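# Transfer 96-well plate from nest N1 to bench spot B1

## Task

Pick up the 96-well plate from plate nest N1 and set it on bench spot B1 so that it sits within the taped outline with its long side running along the outline's length; then open the gripper and withdraw the hand from the plate.

## Robot and tools

Robot: two arms, left_arm and right_arm, each ending in a parallel two-finger gripper. Looking from behind the arms, N1 (the nest holding the plate) lies on the right and B1 (the taped bench spot) on the left. A drop of a few millimetres while setting the plate down is fine. A longer fall at any moment fails the job.

Scene frame: the origin sits on the table surface midway between the arms. +x points out over the table, +z points up, and left_arm is on the +y side. The names left and right do not match the sides of camera images. Printed hand positions are in metres, orientations as quaternions (w, x, y, z). They may be slightly off, more so when an arm reaches far. The arm bases may be tilted. Any mounting plates and the metal frame behind the arms are fixed obstacles.

Gripper axes: fingers point along the gripper's +z and close along its y. The reported position is the point between the finger pads, about 1 cm short of the fingertips.

Command row: every motion command uses rows of 14 numbers, each in [-1, 1]. The first 7 are for left_arm, the last 7 for right_arm, always both, even if one arm is idle: dx, dy, dz, rx, ry, rz, opening. dx to rz are an offset, not a pose, expressed in that gripper's own axes and measured from the gripper's measured pose (not from the last commanded pose). A value of 1.0 equals 0.6 m for dx, dy, dz and 180 degrees for the rotation; rx, ry, rz form a single rotation vector. Opening is absolute, not an offset: +1 is fully open (0.094 m), -1 is closed. An arm that should stay put gets the offset back to where it should be in the first call of a reply and zeros afterwards, plus the opening it should keep.

execute_actions(actions): a list of actions run one after another. Each action is a list of up to 15 rows; each row lasts one control step of 1/30 s, and if fewer than 15 rows are given the last one is repeated to fill 15 steps. All rows of an action are offsets from the pose measured when that action began (for the first action of a call, the pose in the latest result), not from the previous row. An empty list just returns state and images.

move(target, speed, blocking): target is one 14-number row as above, offsets from the pose in the latest result that showed one. The gripper follows a straight line, turning the short way; both arms finish together, within 0.5 to 10 s (longer moves are cut off at 10 s). speed is in m/s, 0.002 to 0.5, default 0.25; rotation is capped at twice that in rad/s. The opening is sent when the move begins. Moves do not avoid obstacles or the other arm, and the hand may lag, wander, or overshoot the speed, especially with an almost straight arm. Faster contact hits harder, and aiming further past a surface presses harder. blocking=false returns after 0.5 s while the arm continues; until a result shows the move ended, other motions are refused, so use wait or stop first.

wait(seconds): 0 to 10; arms keep their last command, and a running move continues (wait returns early if it ends). stop(): brakes a running move; it needs some distance, more at high speed; fingers keep moving. zoom_image(camera, region): enlarges part of the newest image of cam_high (672x504), cam_low (672x504), cam_left_wrist (616x616) or cam_right_wrist (616x616); region is [x0, y0, x1, y1] in pixels from the top-left, at most 504 by 504. finished_scene(scene): give the number of the current scene; it is final, so call it only once the plate rests correctly and the hand is clear.

Controller limits: each step, the commanded pose is clipped to 70 mm and 16 degrees from the measured pose, so long moves need several actions; after an action the arm goes on at most to the last clipped pose. Position wins over orientation when both cannot be met. Joint friction can leave the hand up to about 31 mm from its command, and smaller commands may do nothing. Elbows stop just before straight. Joint ranges (rad), base to hand: waist -2.618 to 3.054, shoulder 0.000 to 3.142, elbow 0.000 to 3.142, wrist pitch -1.571 to 1.571, wrist yaw -1.571 to 1.571, wrist roll -2.094 to 2.094.

Result lines: a state line per arm with position and quaternion; Hand target lines give the pose each arm is now driving toward; grip_measured is the finger opening on the command scale (the last joint value is the opening in metres; readings may be off by about 1 mm). A move: line reports its ending (done, off_target, moving, held, fault) and limits (paced = target clipped; held = steps blocked, after which the arm may jump fast), plus each hand's distance from its target. pose unreachable means the clearance check altered or blocked that arm's command; too close warns of nearing an obstacle; FAULT means an arm stopped; MOTOR HOT warns at 75 C.

Gripping: to hold the plate keep commanding an opening about 0.03 below grip_measured (less for a lighter grip). Pads push roughly 50 to 62 N, less on thin parts.

Avoid: dropping or knocking anything off the table, arms touching or pushing each other, slams and hard presses, and long holding while thinking, since holding heats motors (90 C halts the arm for 10 s, 100 C makes it go limp and drop). The simulation keeps running while you compose replies. Prefer quick, smooth, direct motions.

Each tool is called after ">>>" as a command line: name --argument value for each argument, lists and objects as JSON in quotes; but a table of rows of numbers goes row by row, as --pt "numbers of a row", without its own name.

## Session

I'll start by looking at the current state of the scene.

>>> execute_actions --actions '[]'

Scene clock: 0.00 s.
left_arm: end_effector_position=(+0.4552, +0.1533, +0.3761) grip_measured=+1.000 end_effector_quat_wxyz=(+0.229, +0.724, +0.644, -0.089) | right_arm: end_effector_position=(+0.0808, -0.0629, +0.2187) grip_measured=+1.000 end_effector_quat_wxyz=(-0.183, -0.586, +0.789, -0.040)
Joint positions: left_arm=[-0.746  1.214  1.579 -1.062 -0.273  1.172  0.094] | right_arm=[ 1.621  1.928  0.892 -1.051  0.372  0.502  0.094]
Joint velocities: left_arm=[-0.002  0.002 -0.002  0.051  0.007 -0.007  0.   ] | right_arm=[ 0.012 -0.002 -0.007 -0.007 -0.037 -0.022  0.   ]
Motor temperatures (°C, as the motors report them): left_arm=[28 28 27 26 28 27] | right_arm=[27 28 28 25 27 27]
Hand target (left_arm): +0.455, +0.153, +0.376; +0.229, +0.724, +0.644, -0.089
Hand target (right_arm): +0.081, -0.063, +0.219; -0.183, -0.586, +0.789, -0.040

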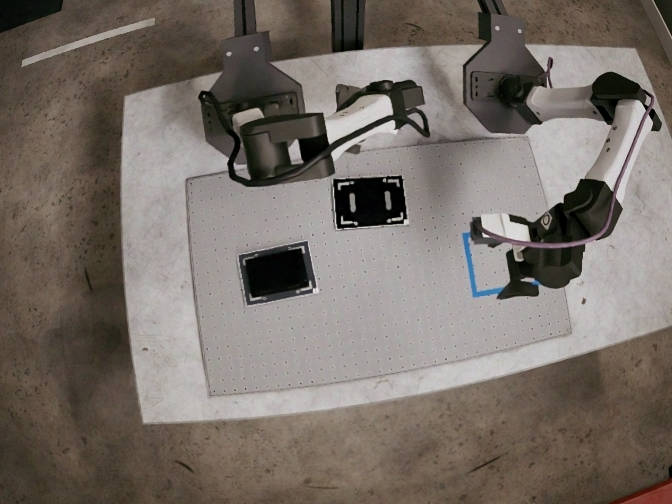

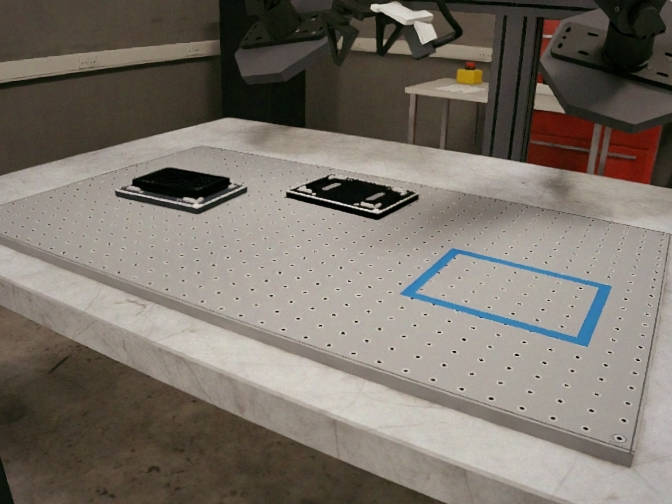

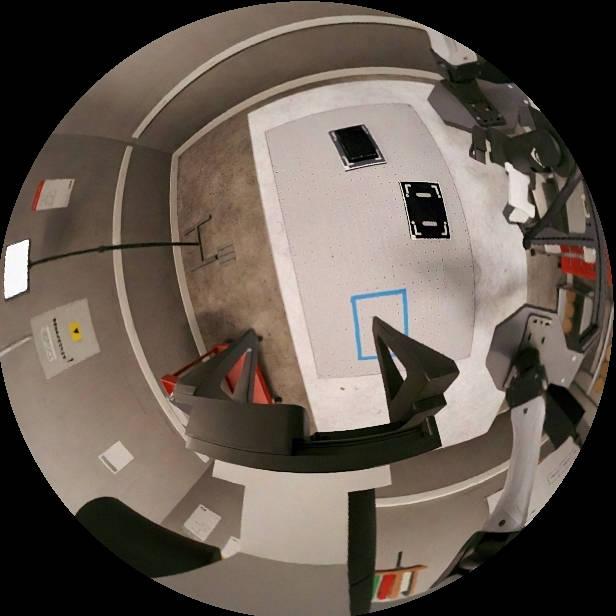

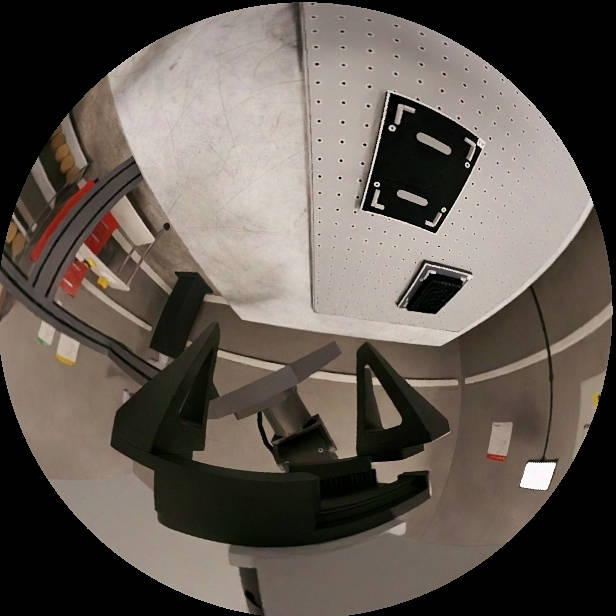

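>>> zoom_image --camera "cam_high" --region '[170, 130, 590, 410]'

>>> zoom_image --camera "cam_low" --region '[90, 140, 440, 260]'

>>> zoom_image --camera "cam_high" --region '[220, 225, 340, 320]'

Region (170, 130, 590, 410) of cam_high's 672x504 image, scaled by 1.200, with more detail than that image has.

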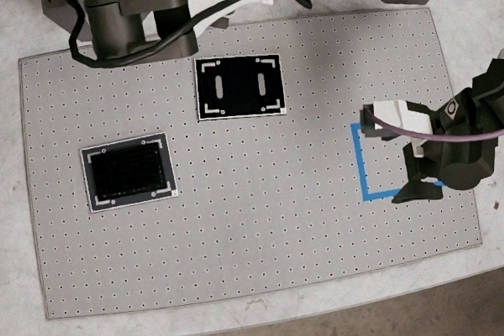

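Region (90, 140, 440, 260) of cam_low's 672x504 image, scaled by 1.440, with more detail than that image has; it fills the top 173 rows of this view, and the rest is white.

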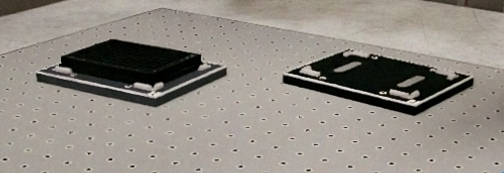

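Region (220, 225, 340, 320) of cam_high's 672x504 image, scaled by 4.200, with more detail than that image has; it fills the top 399 rows of this view, and the rest is white.

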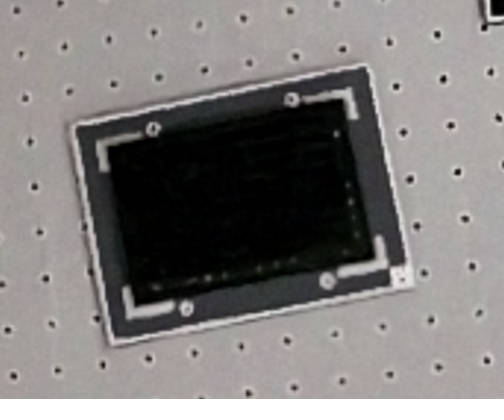

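>>> zoom_image --camera "cam_low" --region '[370, 200, 672, 470]'

>>> zoom_image --camera "cam_high" --region '[400, 120, 600, 360]'

>>> zoom_image --camera "cam_high" --region '[175, 160, 415, 405]'

>>> zoom_image --camera "cam_left_wrist" --region '[240, 80, 500, 400]'

Region (370, 200, 672, 470) of cam_low's 672x504 image, scaled by 1.669, with more detail than that image has; it fills the top 451 rows of this view, and the rest is white.

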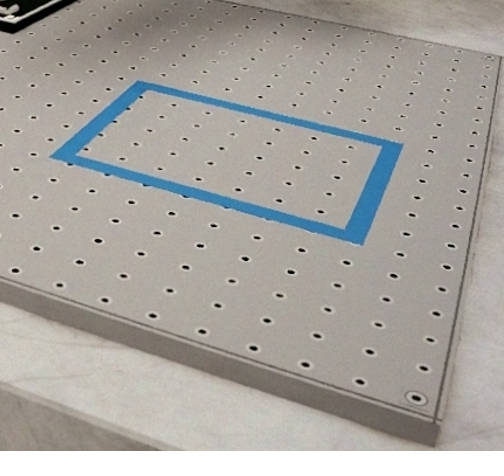

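Region (400, 120, 600, 360) of cam_high's 672x504 image, scaled by 2.100, with more detail than that image has.

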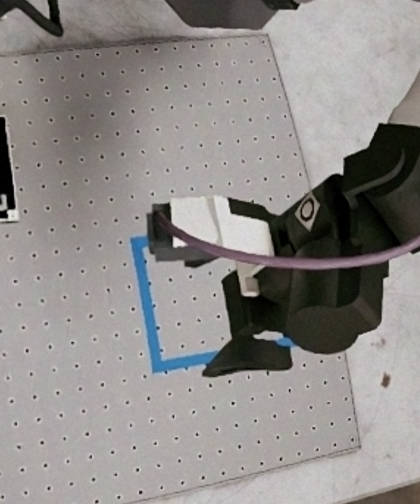

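Region (175, 160, 415, 405) of cam_high's 672x504 image, scaled by 2.057, with more detail than that image has; it fills the left 494 columns of this view, and the rest is white.

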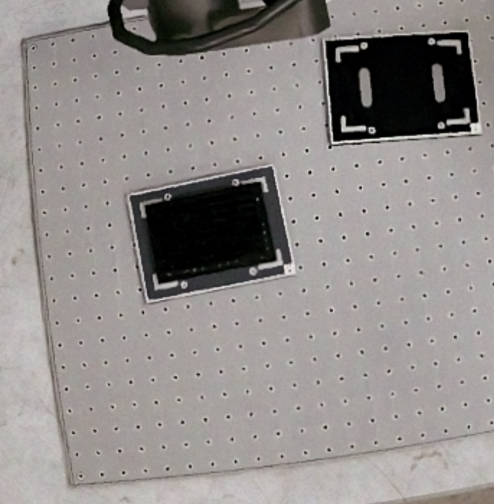

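Region (240, 80, 500, 400) of cam_left_wrist's 616x616 image, scaled by 1.575, with more detail than that image has; it fills the left 410 columns of this view, and the rest is white.

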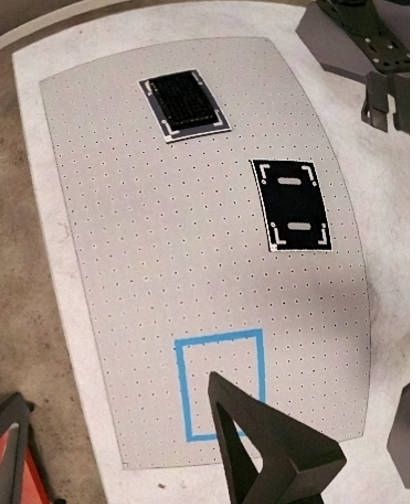

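>>> zoom_image --camera "cam_high" --region '[200, 330, 400, 410]'

>>> zoom_image --camera "cam_high" --region '[380, 300, 580, 380]'

>>> zoom_image --camera "cam_right_wrist" --region '[280, 0, 616, 360]'

>>> zoom_image --camera "cam_low" --region '[105, 155, 255, 225]'

Region (200, 330, 400, 410) of cam_high's 672x504 image, scaled by 2.520, with more detail than that image has; it fills the top 202 rows of this view, and the rest is white.

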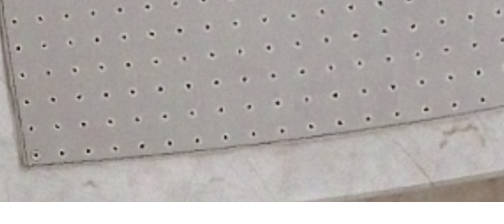

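Region (380, 300, 580, 380) of cam_high's 672x504 image, scaled by 2.520, with more detail than that image has; it fills the top 202 rows of this view, and the rest is white.

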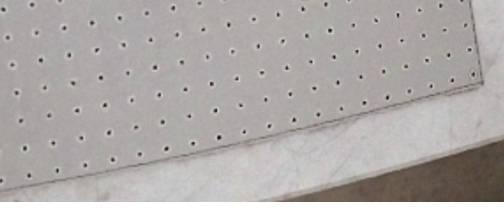

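Region (280, 0, 616, 360) of cam_right_wrist's 616x616 image, scaled by 1.400, with more detail than that image has; it fills the left 470 columns of this view, and the rest is white.

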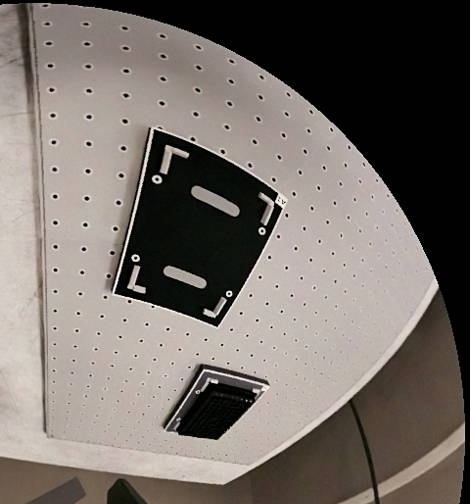

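Region (105, 155, 255, 225) of cam_low's 672x504 image, scaled by 3.360, with more detail than that image has; it fills the top 235 rows of this view, and the rest is white.

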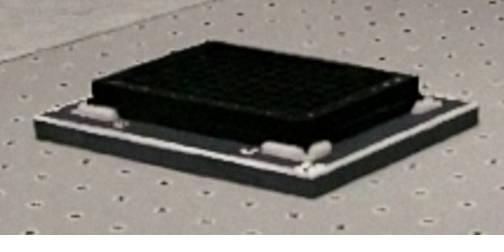

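>>> move --target '[-0.4357, -0.2967, 0.5837, 0.049, 0.036, -0.0628, 1, 0.1155, 0.0435, -0.149, 0, 0, 0, 1]' --speed 0.3

Scene clock: 122.43 s.
left_arm: end_effector_position=(+0.3027, -0.2214, +0.1330) grip_measured=+1.000 end_effector_quat_wxyz=(+0.121, +0.676, +0.716, -0.124) | right_arm: end_effector_position=(+0.0581, -0.0969, +0.3203) grip_measured=+1.000 end_effector_quat_wxyz=(-0.188, -0.589, +0.784, -0.058)
Joint positions: left_arm=[-1.124  2.631  2.31  -0.718 -0.501  0.574  0.094] | right_arm=[ 1.95   1.806  1.036 -1.439  0.19   0.796  0.094]
Joint velocities: left_arm=[ 0.007  0.002 -0.012 -0.007  0.022 -0.051  0.   ] | right_arm=[ 0.007 -0.012 -0.007 -0.051  0.037  0.007  0.   ]
Motor temperatures (°C, as the motors report them): left_arm=[29 33 32 29 28 27] | right_arm=[29 31 31 26 27 27]
Hand target (left_arm): +0.301, -0.225, +0.137; +0.124, +0.675, +0.717, -0.124
Hand target (right_arm): +0.058, -0.094, +0.329; -0.187, -0.587, +0.787, -0.041
Off the commanded pose (left_arm): 0.009 m, 1 deg.
Off the commanded pose (right_arm): 0.010 m, 2 deg.
move: done

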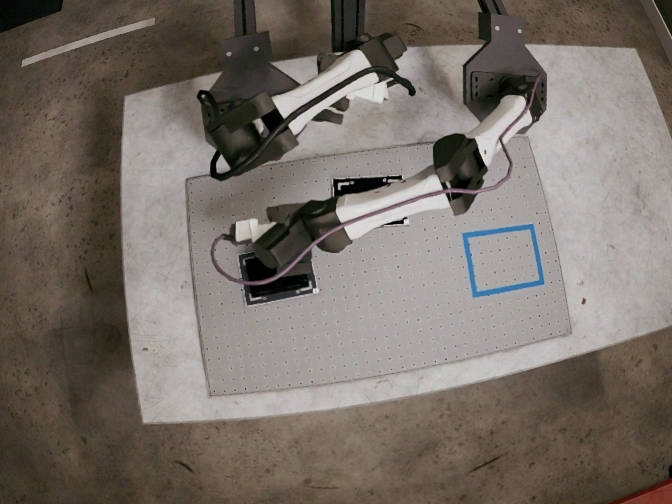

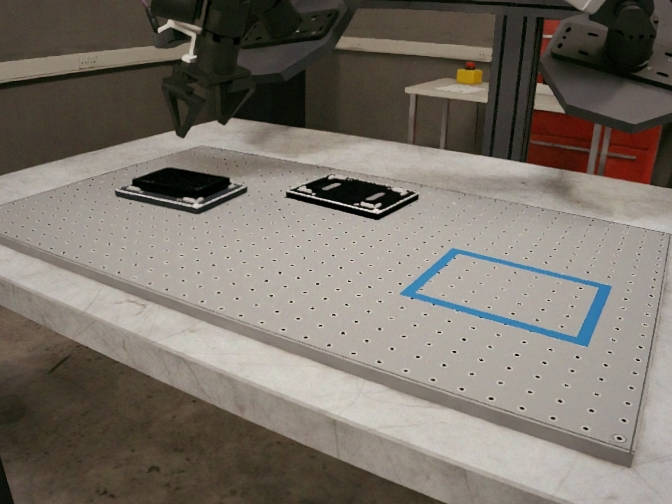

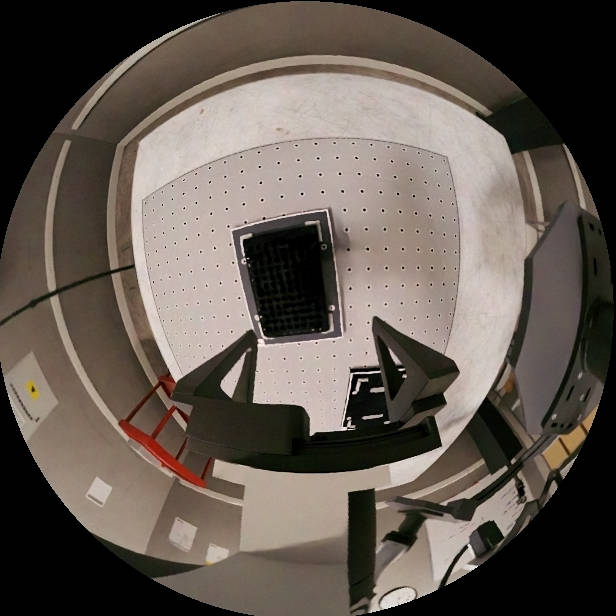

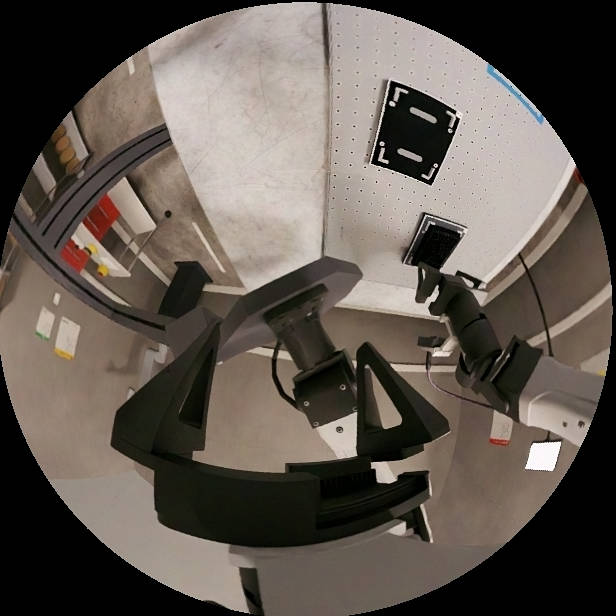

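>>> zoom_image --camera "cam_left_wrist" --region '[180, 180, 460, 440]'

>>> zoom_image --camera "cam_low" --region '[90, 0, 330, 230]'

>>> zoom_image --camera "cam_high" --region '[190, 180, 370, 330]'

Region (180, 180, 460, 440) of cam_left_wrist's 616x616 image, scaled by 1.800, with more detail than that image has; it fills the top 468 rows of this view, and the rest is white.

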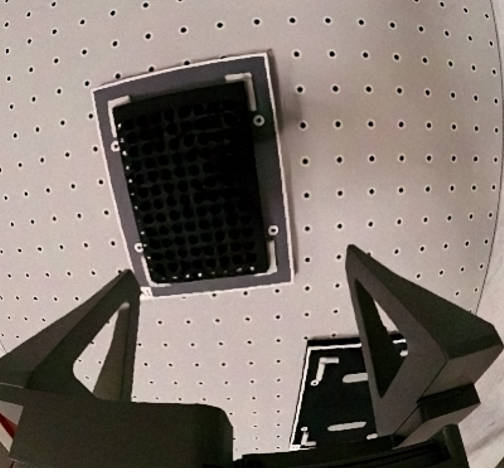

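Region (90, 0, 330, 230) of cam_low's 672x504 image, scaled by 2.100, with more detail than that image has; it fills the top 483 rows of this view, and the rest is white.

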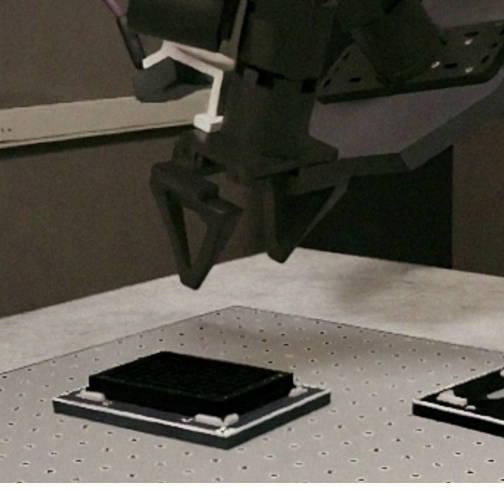

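Region (190, 180, 370, 330) of cam_high's 672x504 image, scaled by 2.800, with more detail than that image has.

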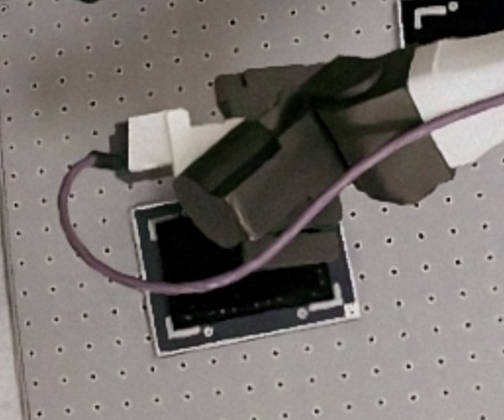

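>>> move --target '[0.0087, 0.039, 0.0813, -0.0041, -0.0558, 0.0016, 1, 0.001, 0.0035, -0.015, 0, 0, 0, 1]' --speed 0.15

Scene clock: 213.07 s.
left_arm: end_effector_position=(+0.3221, -0.2308, +0.0788) grip_measured=+1.000 end_effector_quat_wxyz=(+0.181, +0.666, +0.703, -0.170) | right_arm: end_effector_position=(+0.0605, -0.0962, +0.3244) grip_measured=+1.000 end_effector_quat_wxyz=(-0.189, -0.587, +0.785, -0.060)
Joint positions: left_arm=[-1.02   2.631  2.122 -0.347 -0.357  0.735  0.094] | right_arm=[ 1.95   1.806  1.054 -1.461  0.19   0.802  0.094]
Joint velocities: left_arm=[-0.002 -0.017 -0.007  0.037  0.007  0.007  0.   ] | right_arm=[-0.007 -0.017 -0.002 -0.022  0.022  0.037  0.   ]
Motor temperatures (°C, as the motors report them): left_arm=[42 44 34 29 28 27] | right_arm=[30 32 36 26 27 27]
Hand target (left_arm): +0.327, -0.232, +0.085; +0.189, +0.664, +0.701, -0.176
Hand target (right_arm): +0.058, -0.094, +0.329; -0.189, -0.589, +0.784, -0.058
Off the commanded pose (left_arm): 0.007 m, 1 deg.
Off the commanded pose (right_arm): 0.006 m, 0 deg.
move: done

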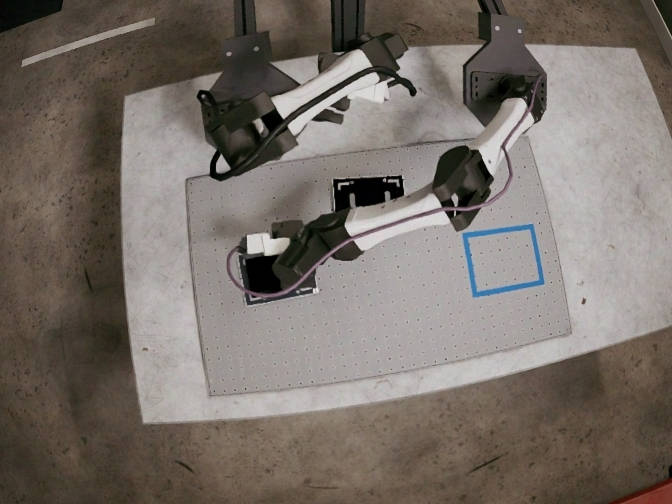

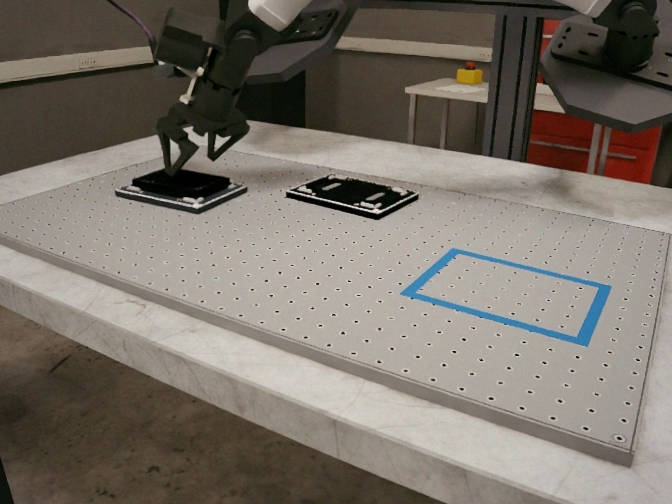

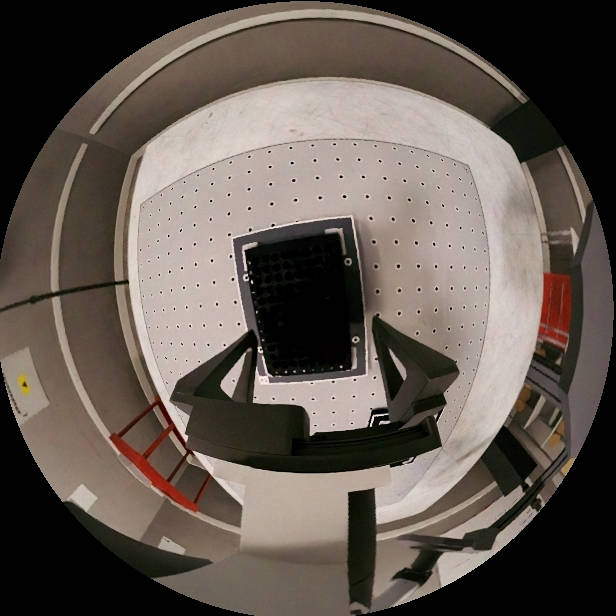

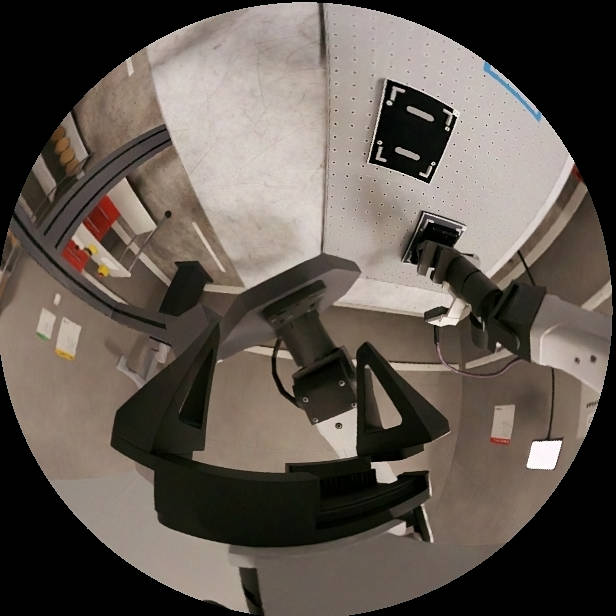

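>>> zoom_image --camera "cam_left_wrist" --region '[210, 200, 410, 400]'

>>> zoom_image --camera "cam_low" --region '[105, 90, 265, 225]'

Region (210, 200, 410, 400) of cam_left_wrist's 616x616 image, scaled by 2.520, with more detail than that image has.

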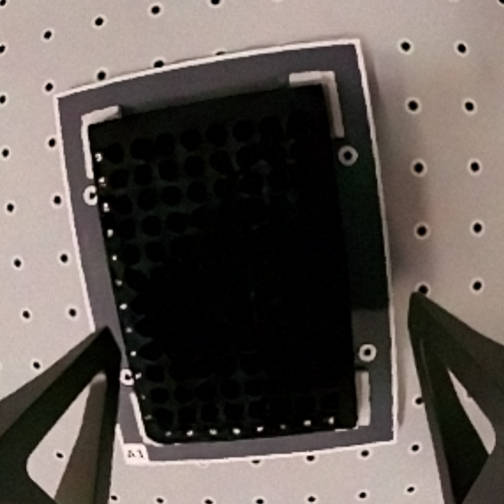

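Region (105, 90, 265, 225) of cam_low's 672x504 image, scaled by 3.150, with more detail than that image has; it fills the top 425 rows of this view, and the rest is white.

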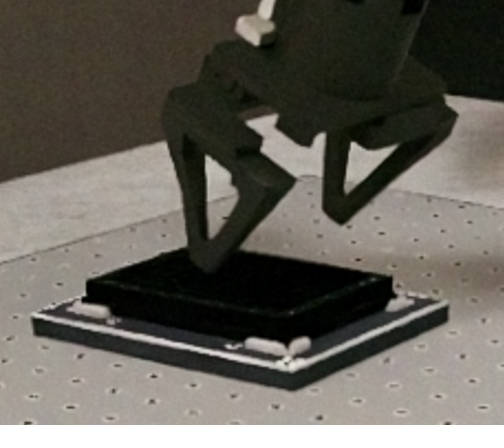

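>>> move --target '[-0.002, 0.03, -0.0007, 0, -0.006, 0, 1, 0.001, 0.004, -0.007, 0, 0, 0, 1]' --speed 0.1

>>> zoom_image --camera "cam_left_wrist" --region '[210, 200, 410, 400]'

>>> zoom_image --camera "cam_low" --region '[105, 90, 265, 225]'

Scene clock: 234.13 s.
left_arm: end_effector_position=(+0.3353, -0.2284, +0.0774) grip_measured=+1.000 end_effector_quat_wxyz=(+0.184, +0.665, +0.703, -0.171) | right_arm: end_effector_position=(+0.0607, -0.0966, +0.3245) grip_measured=+1.000 end_effector_quat_wxyz=(-0.189, -0.586, +0.786, -0.061)
Joint positions: left_arm=[-0.999  2.631  2.147 -0.359 -0.342  0.753  0.094] | right_arm=[ 1.95   1.806  1.054 -1.462  0.19   0.805  0.094]
Joint velocities: left_arm=[-0.002 -0.012 -0.007 -0.051 -0.007 -0.007  0.   ] | right_arm=[-0.002 -0.012 -0.002 -0.022 -0.037 -0.037  0.   ]
Motor temperatures (°C, as the motors report them): left_arm=[41 48 33 29 28 27] | right_arm=[30 31 36 26 27 27]
Hand target (left_arm): +0.340, -0.230, +0.080; +0.188, +0.665, +0.701, -0.176
Hand target (right_arm): +0.059, -0.095, +0.329; -0.189, -0.587, +0.785, -0.060
Off the commanded pose (left_arm): 0.006 m, 1 deg.
Off the commanded pose (right_arm): 0.005 m, 0 deg.
move: done

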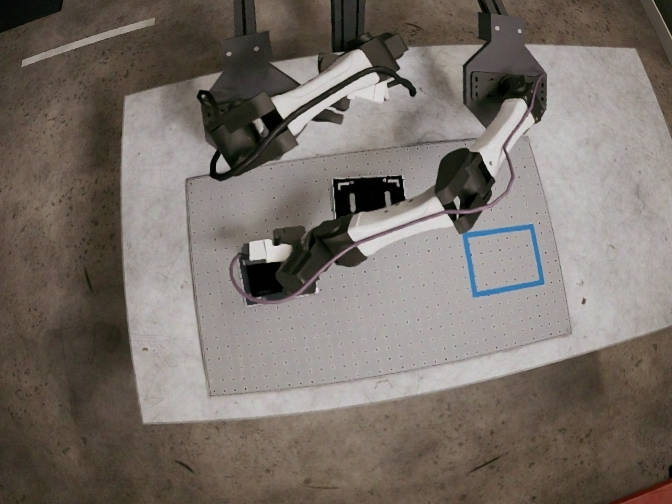

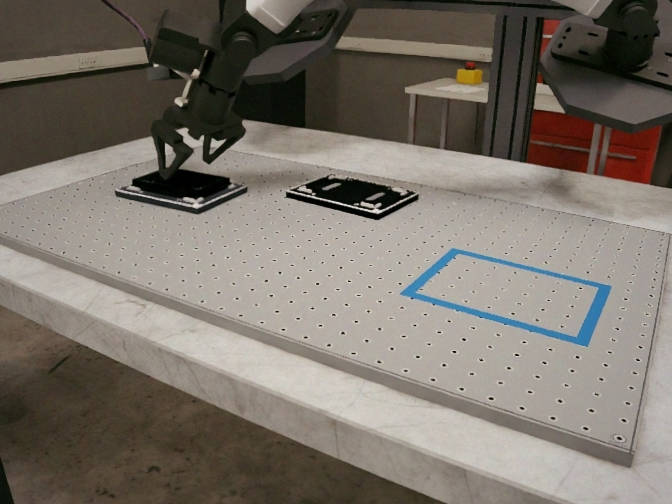

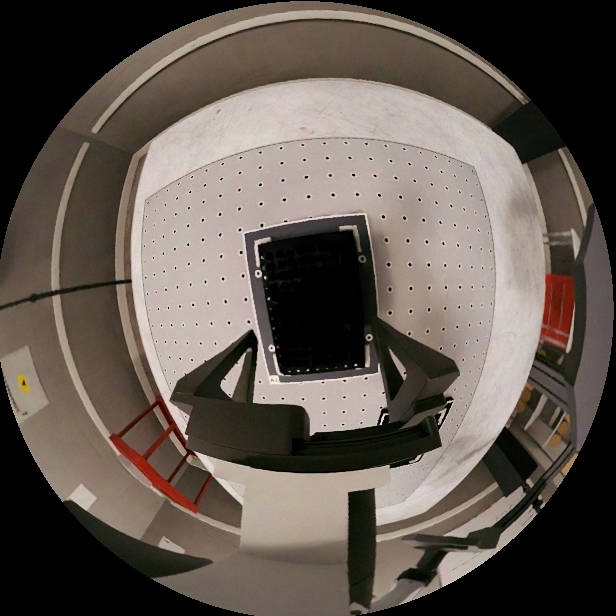

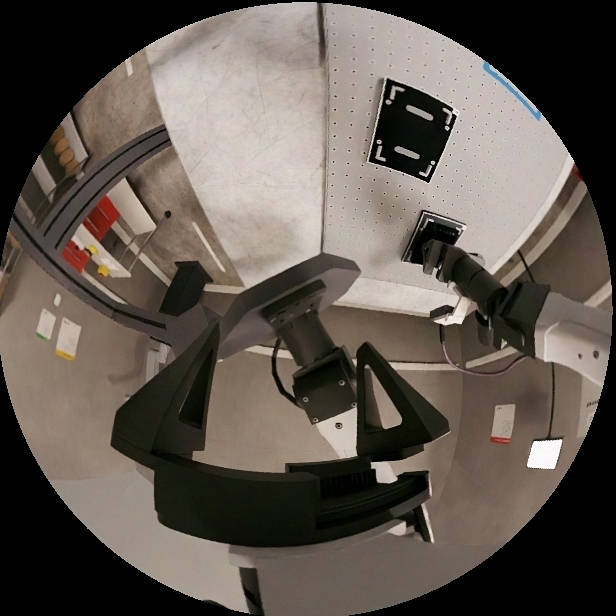

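Region (210, 200, 410, 400) of cam_left_wrist's 616x616 image, scaled by 2.520, with more detail than that image has.

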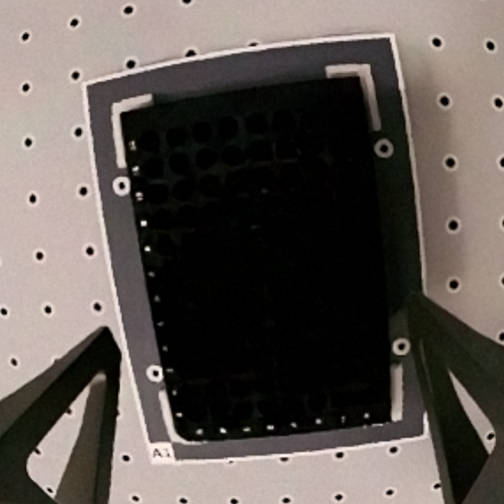

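Region (105, 90, 265, 225) of cam_low's 672x504 image, scaled by 3.150, with more detail than that image has; it fills the top 425 rows of this view, and the rest is white.

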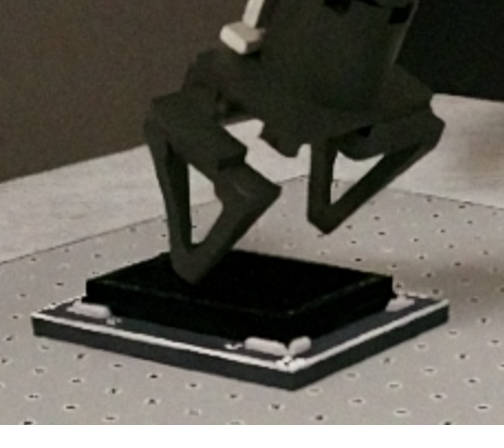

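>>> move --target '[0.0065, 0.0043, 0.018, 0, -0.004, 0, 1, 0.001, 0.003, -0.007, 0, 0, 0, 1]' --speed 0.05

>>> zoom_image --camera "cam_left_wrist" --region '[210, 200, 410, 400]'

>>> zoom_image --camera "cam_low" --region '[105, 90, 265, 225]'

Scene clock: 245.83 s.
left_arm: end_effector_position=(+0.3413, -0.2271, +0.0746) grip_measured=+1.000 end_effector_quat_wxyz=(+0.188, +0.663, +0.704, -0.171) | right_arm: end_effector_position=(+0.0611, -0.0972, +0.3246) grip_measured=+1.000 end_effector_quat_wxyz=(-0.189, -0.586, +0.786, -0.063)
Joint positions: left_arm=[-0.988  2.631  2.147 -0.347 -0.336  0.763  0.094] | right_arm=[ 1.95   1.806  1.054 -1.466  0.19   0.807  0.094]
Joint velocities: left_arm=[ 0.002 -0.007 -0.007  0.066  0.022  0.066  0.   ] | right_arm=[ 0.017 -0.007 -0.007  0.066  0.007 -0.037  0.   ]
Motor temperatures (°C, as the motors report them): left_arm=[41 48 33 29 28 27] | right_arm=[30 31 37 26 27 27]
Hand target (left_arm): +0.338, -0.230, +0.066; +0.189, +0.664, +0.702, -0.175
Hand target (right_arm): +0.060, -0.095, +0.329; -0.189, -0.586, +0.786, -0.061
Off the commanded pose (left_arm): 0.010 m, 1 deg.
Off the commanded pose (right_arm): 0.005 m, 0 deg.
move: done

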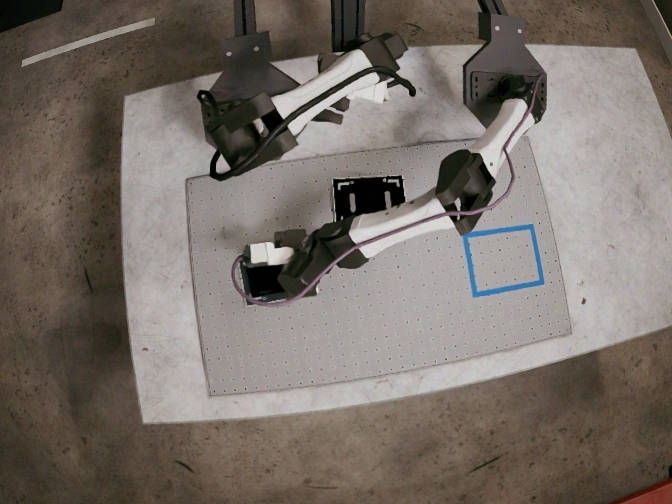

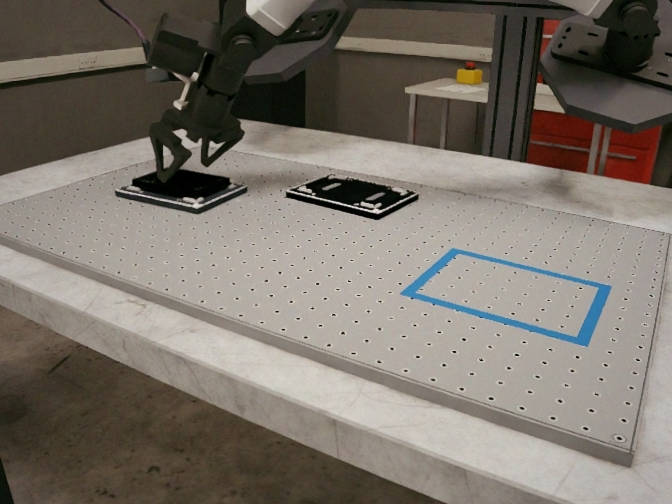

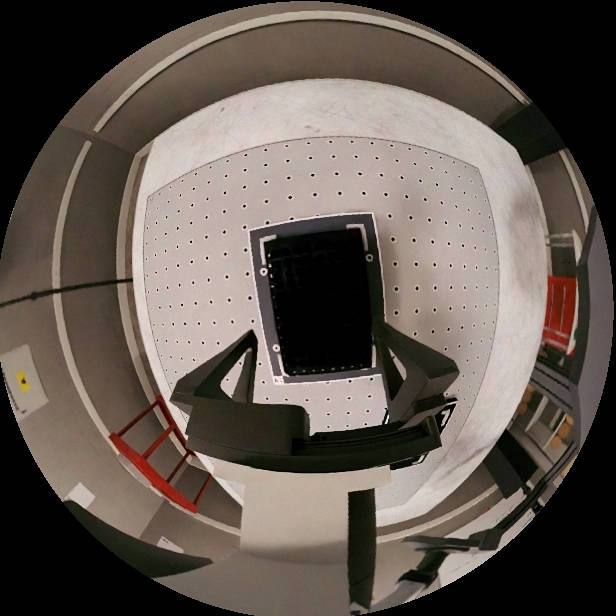

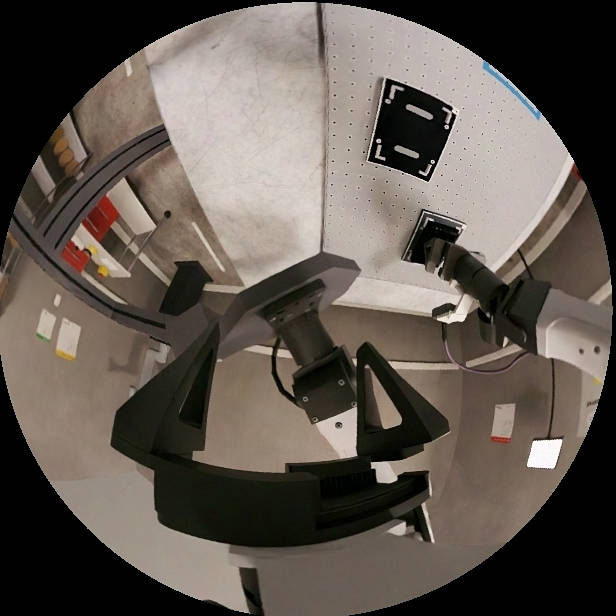

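Region (210, 200, 410, 400) of cam_left_wrist's 616x616 image, scaled by 2.520, with more detail than that image has.

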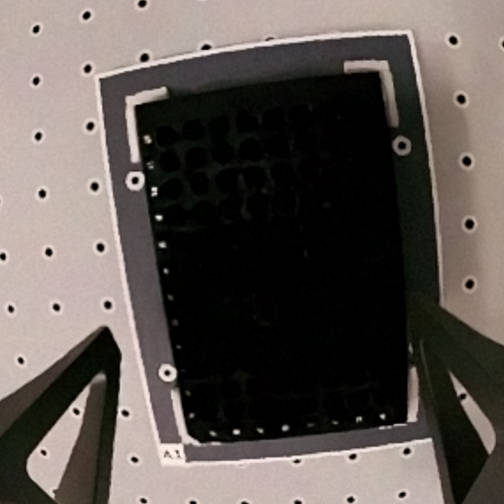

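Region (105, 90, 265, 225) of cam_low's 672x504 image, scaled by 3.150, with more detail than that image has; it fills the top 425 rows of this view, and the rest is white.

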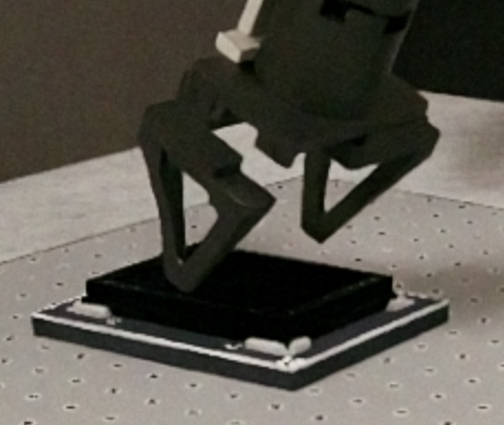

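>>> move --target '[0.0077, -0.0127, 0.0215, 0.002, -0.002, 0.002, 1, 0.0, 0.003, -0.007, 0, 0, 0, 1]' --speed 0.05

>>> zoom_image --camera "cam_left_wrist" --region '[210, 200, 410, 400]'

>>> zoom_image --camera "cam_low" --region '[105, 90, 265, 225]'

Scene clock: 266.50 s.
left_arm: end_effector_position=(+0.3364, -0.2294, +0.0678) grip_measured=+1.000 end_effector_quat_wxyz=(+0.190, +0.664, +0.703, -0.171) | right_arm: end_effector_position=(+0.0614, -0.0977, +0.3247) grip_measured=+1.000 end_effector_quat_wxyz=(-0.189, -0.586, +0.786, -0.064)
Joint positions: left_arm=[-0.988  2.65   2.147 -0.326 -0.335  0.767  0.094] | right_arm=[ 1.95   1.806  1.054 -1.468  0.19   0.807  0.094]
Joint velocities: left_arm=[ 0.007 -0.002  0.012  0.037 -0.051  0.022  0.   ] | right_arm=[ 0.007 -0.017  0.002 -0.037  0.051 -0.022  0.   ]
Motor temperatures (°C, as the motors report them): left_arm=[41 47 33 30 28 27] | right_arm=[30 31 37 26 27 27]
Hand target (left_arm): +0.334, -0.230, +0.061; +0.189, +0.665, +0.701, -0.174
Hand target (right_arm): +0.060, -0.095, +0.329; -0.189, -0.586, +0.786, -0.062
Off the commanded pose (left_arm): 0.007 m, 1 deg.
Off the commanded pose (right_arm): 0.005 m, 0 deg.
move: done

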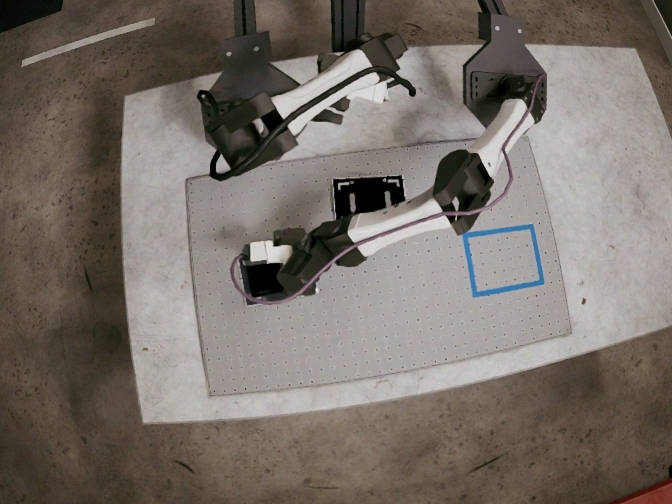

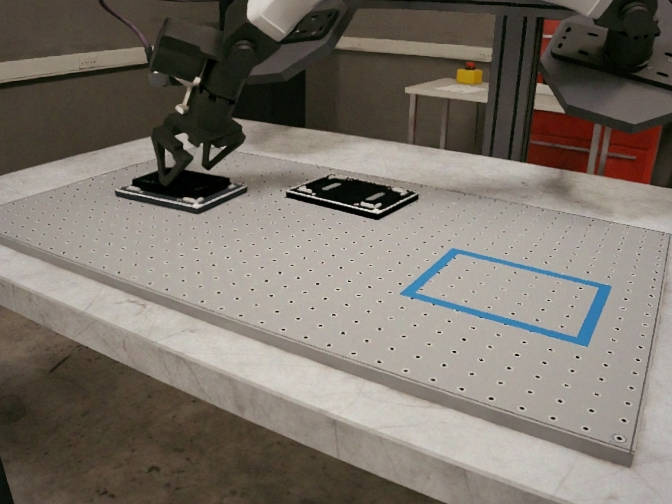

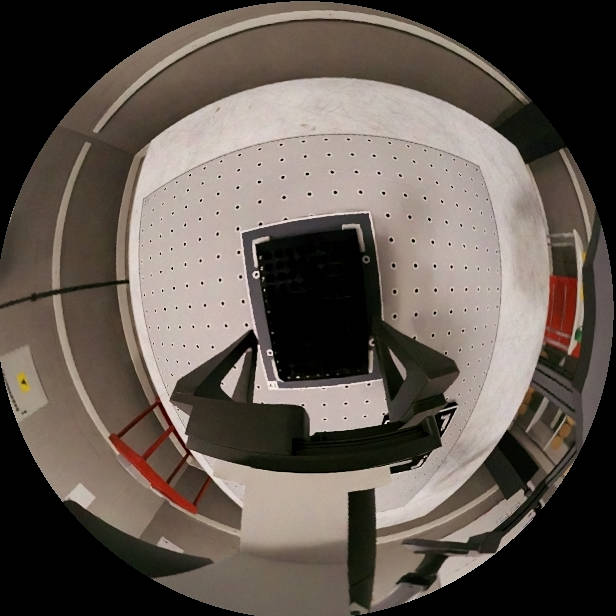

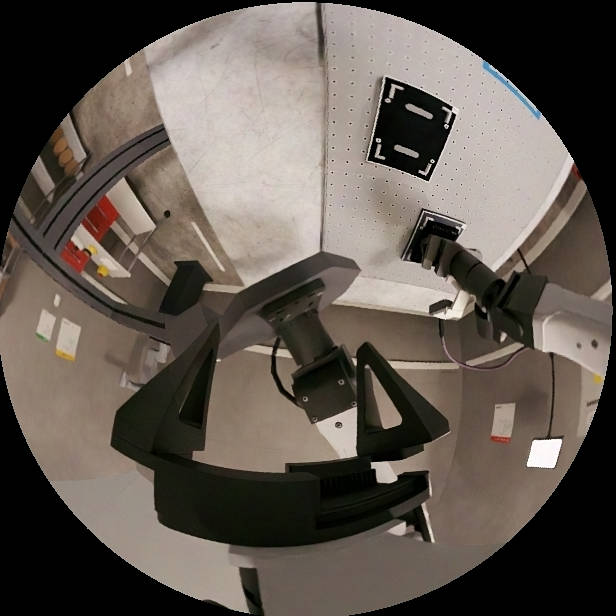

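Region (210, 200, 410, 400) of cam_left_wrist's 616x616 image, scaled by 2.520, with more detail than that image has.

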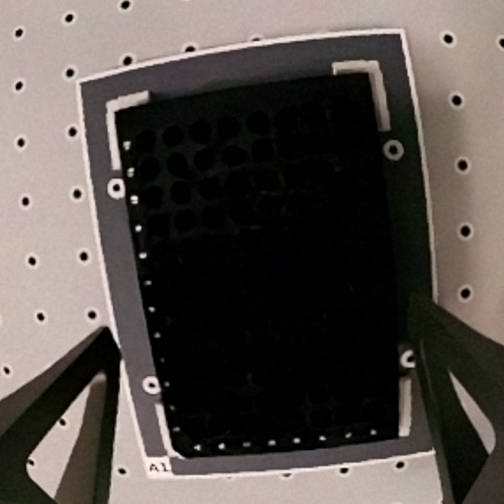

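Region (105, 90, 265, 225) of cam_low's 672x504 image, scaled by 3.150, with more detail than that image has; it fills the top 425 rows of this view, and the rest is white.

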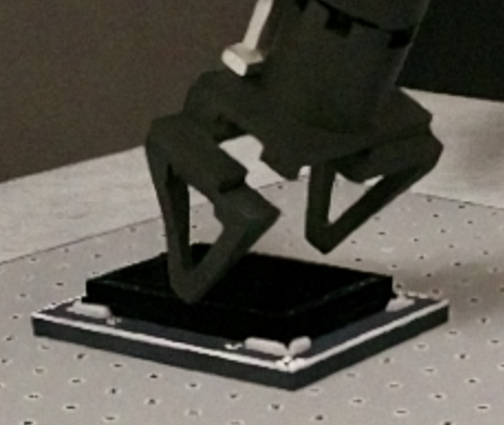

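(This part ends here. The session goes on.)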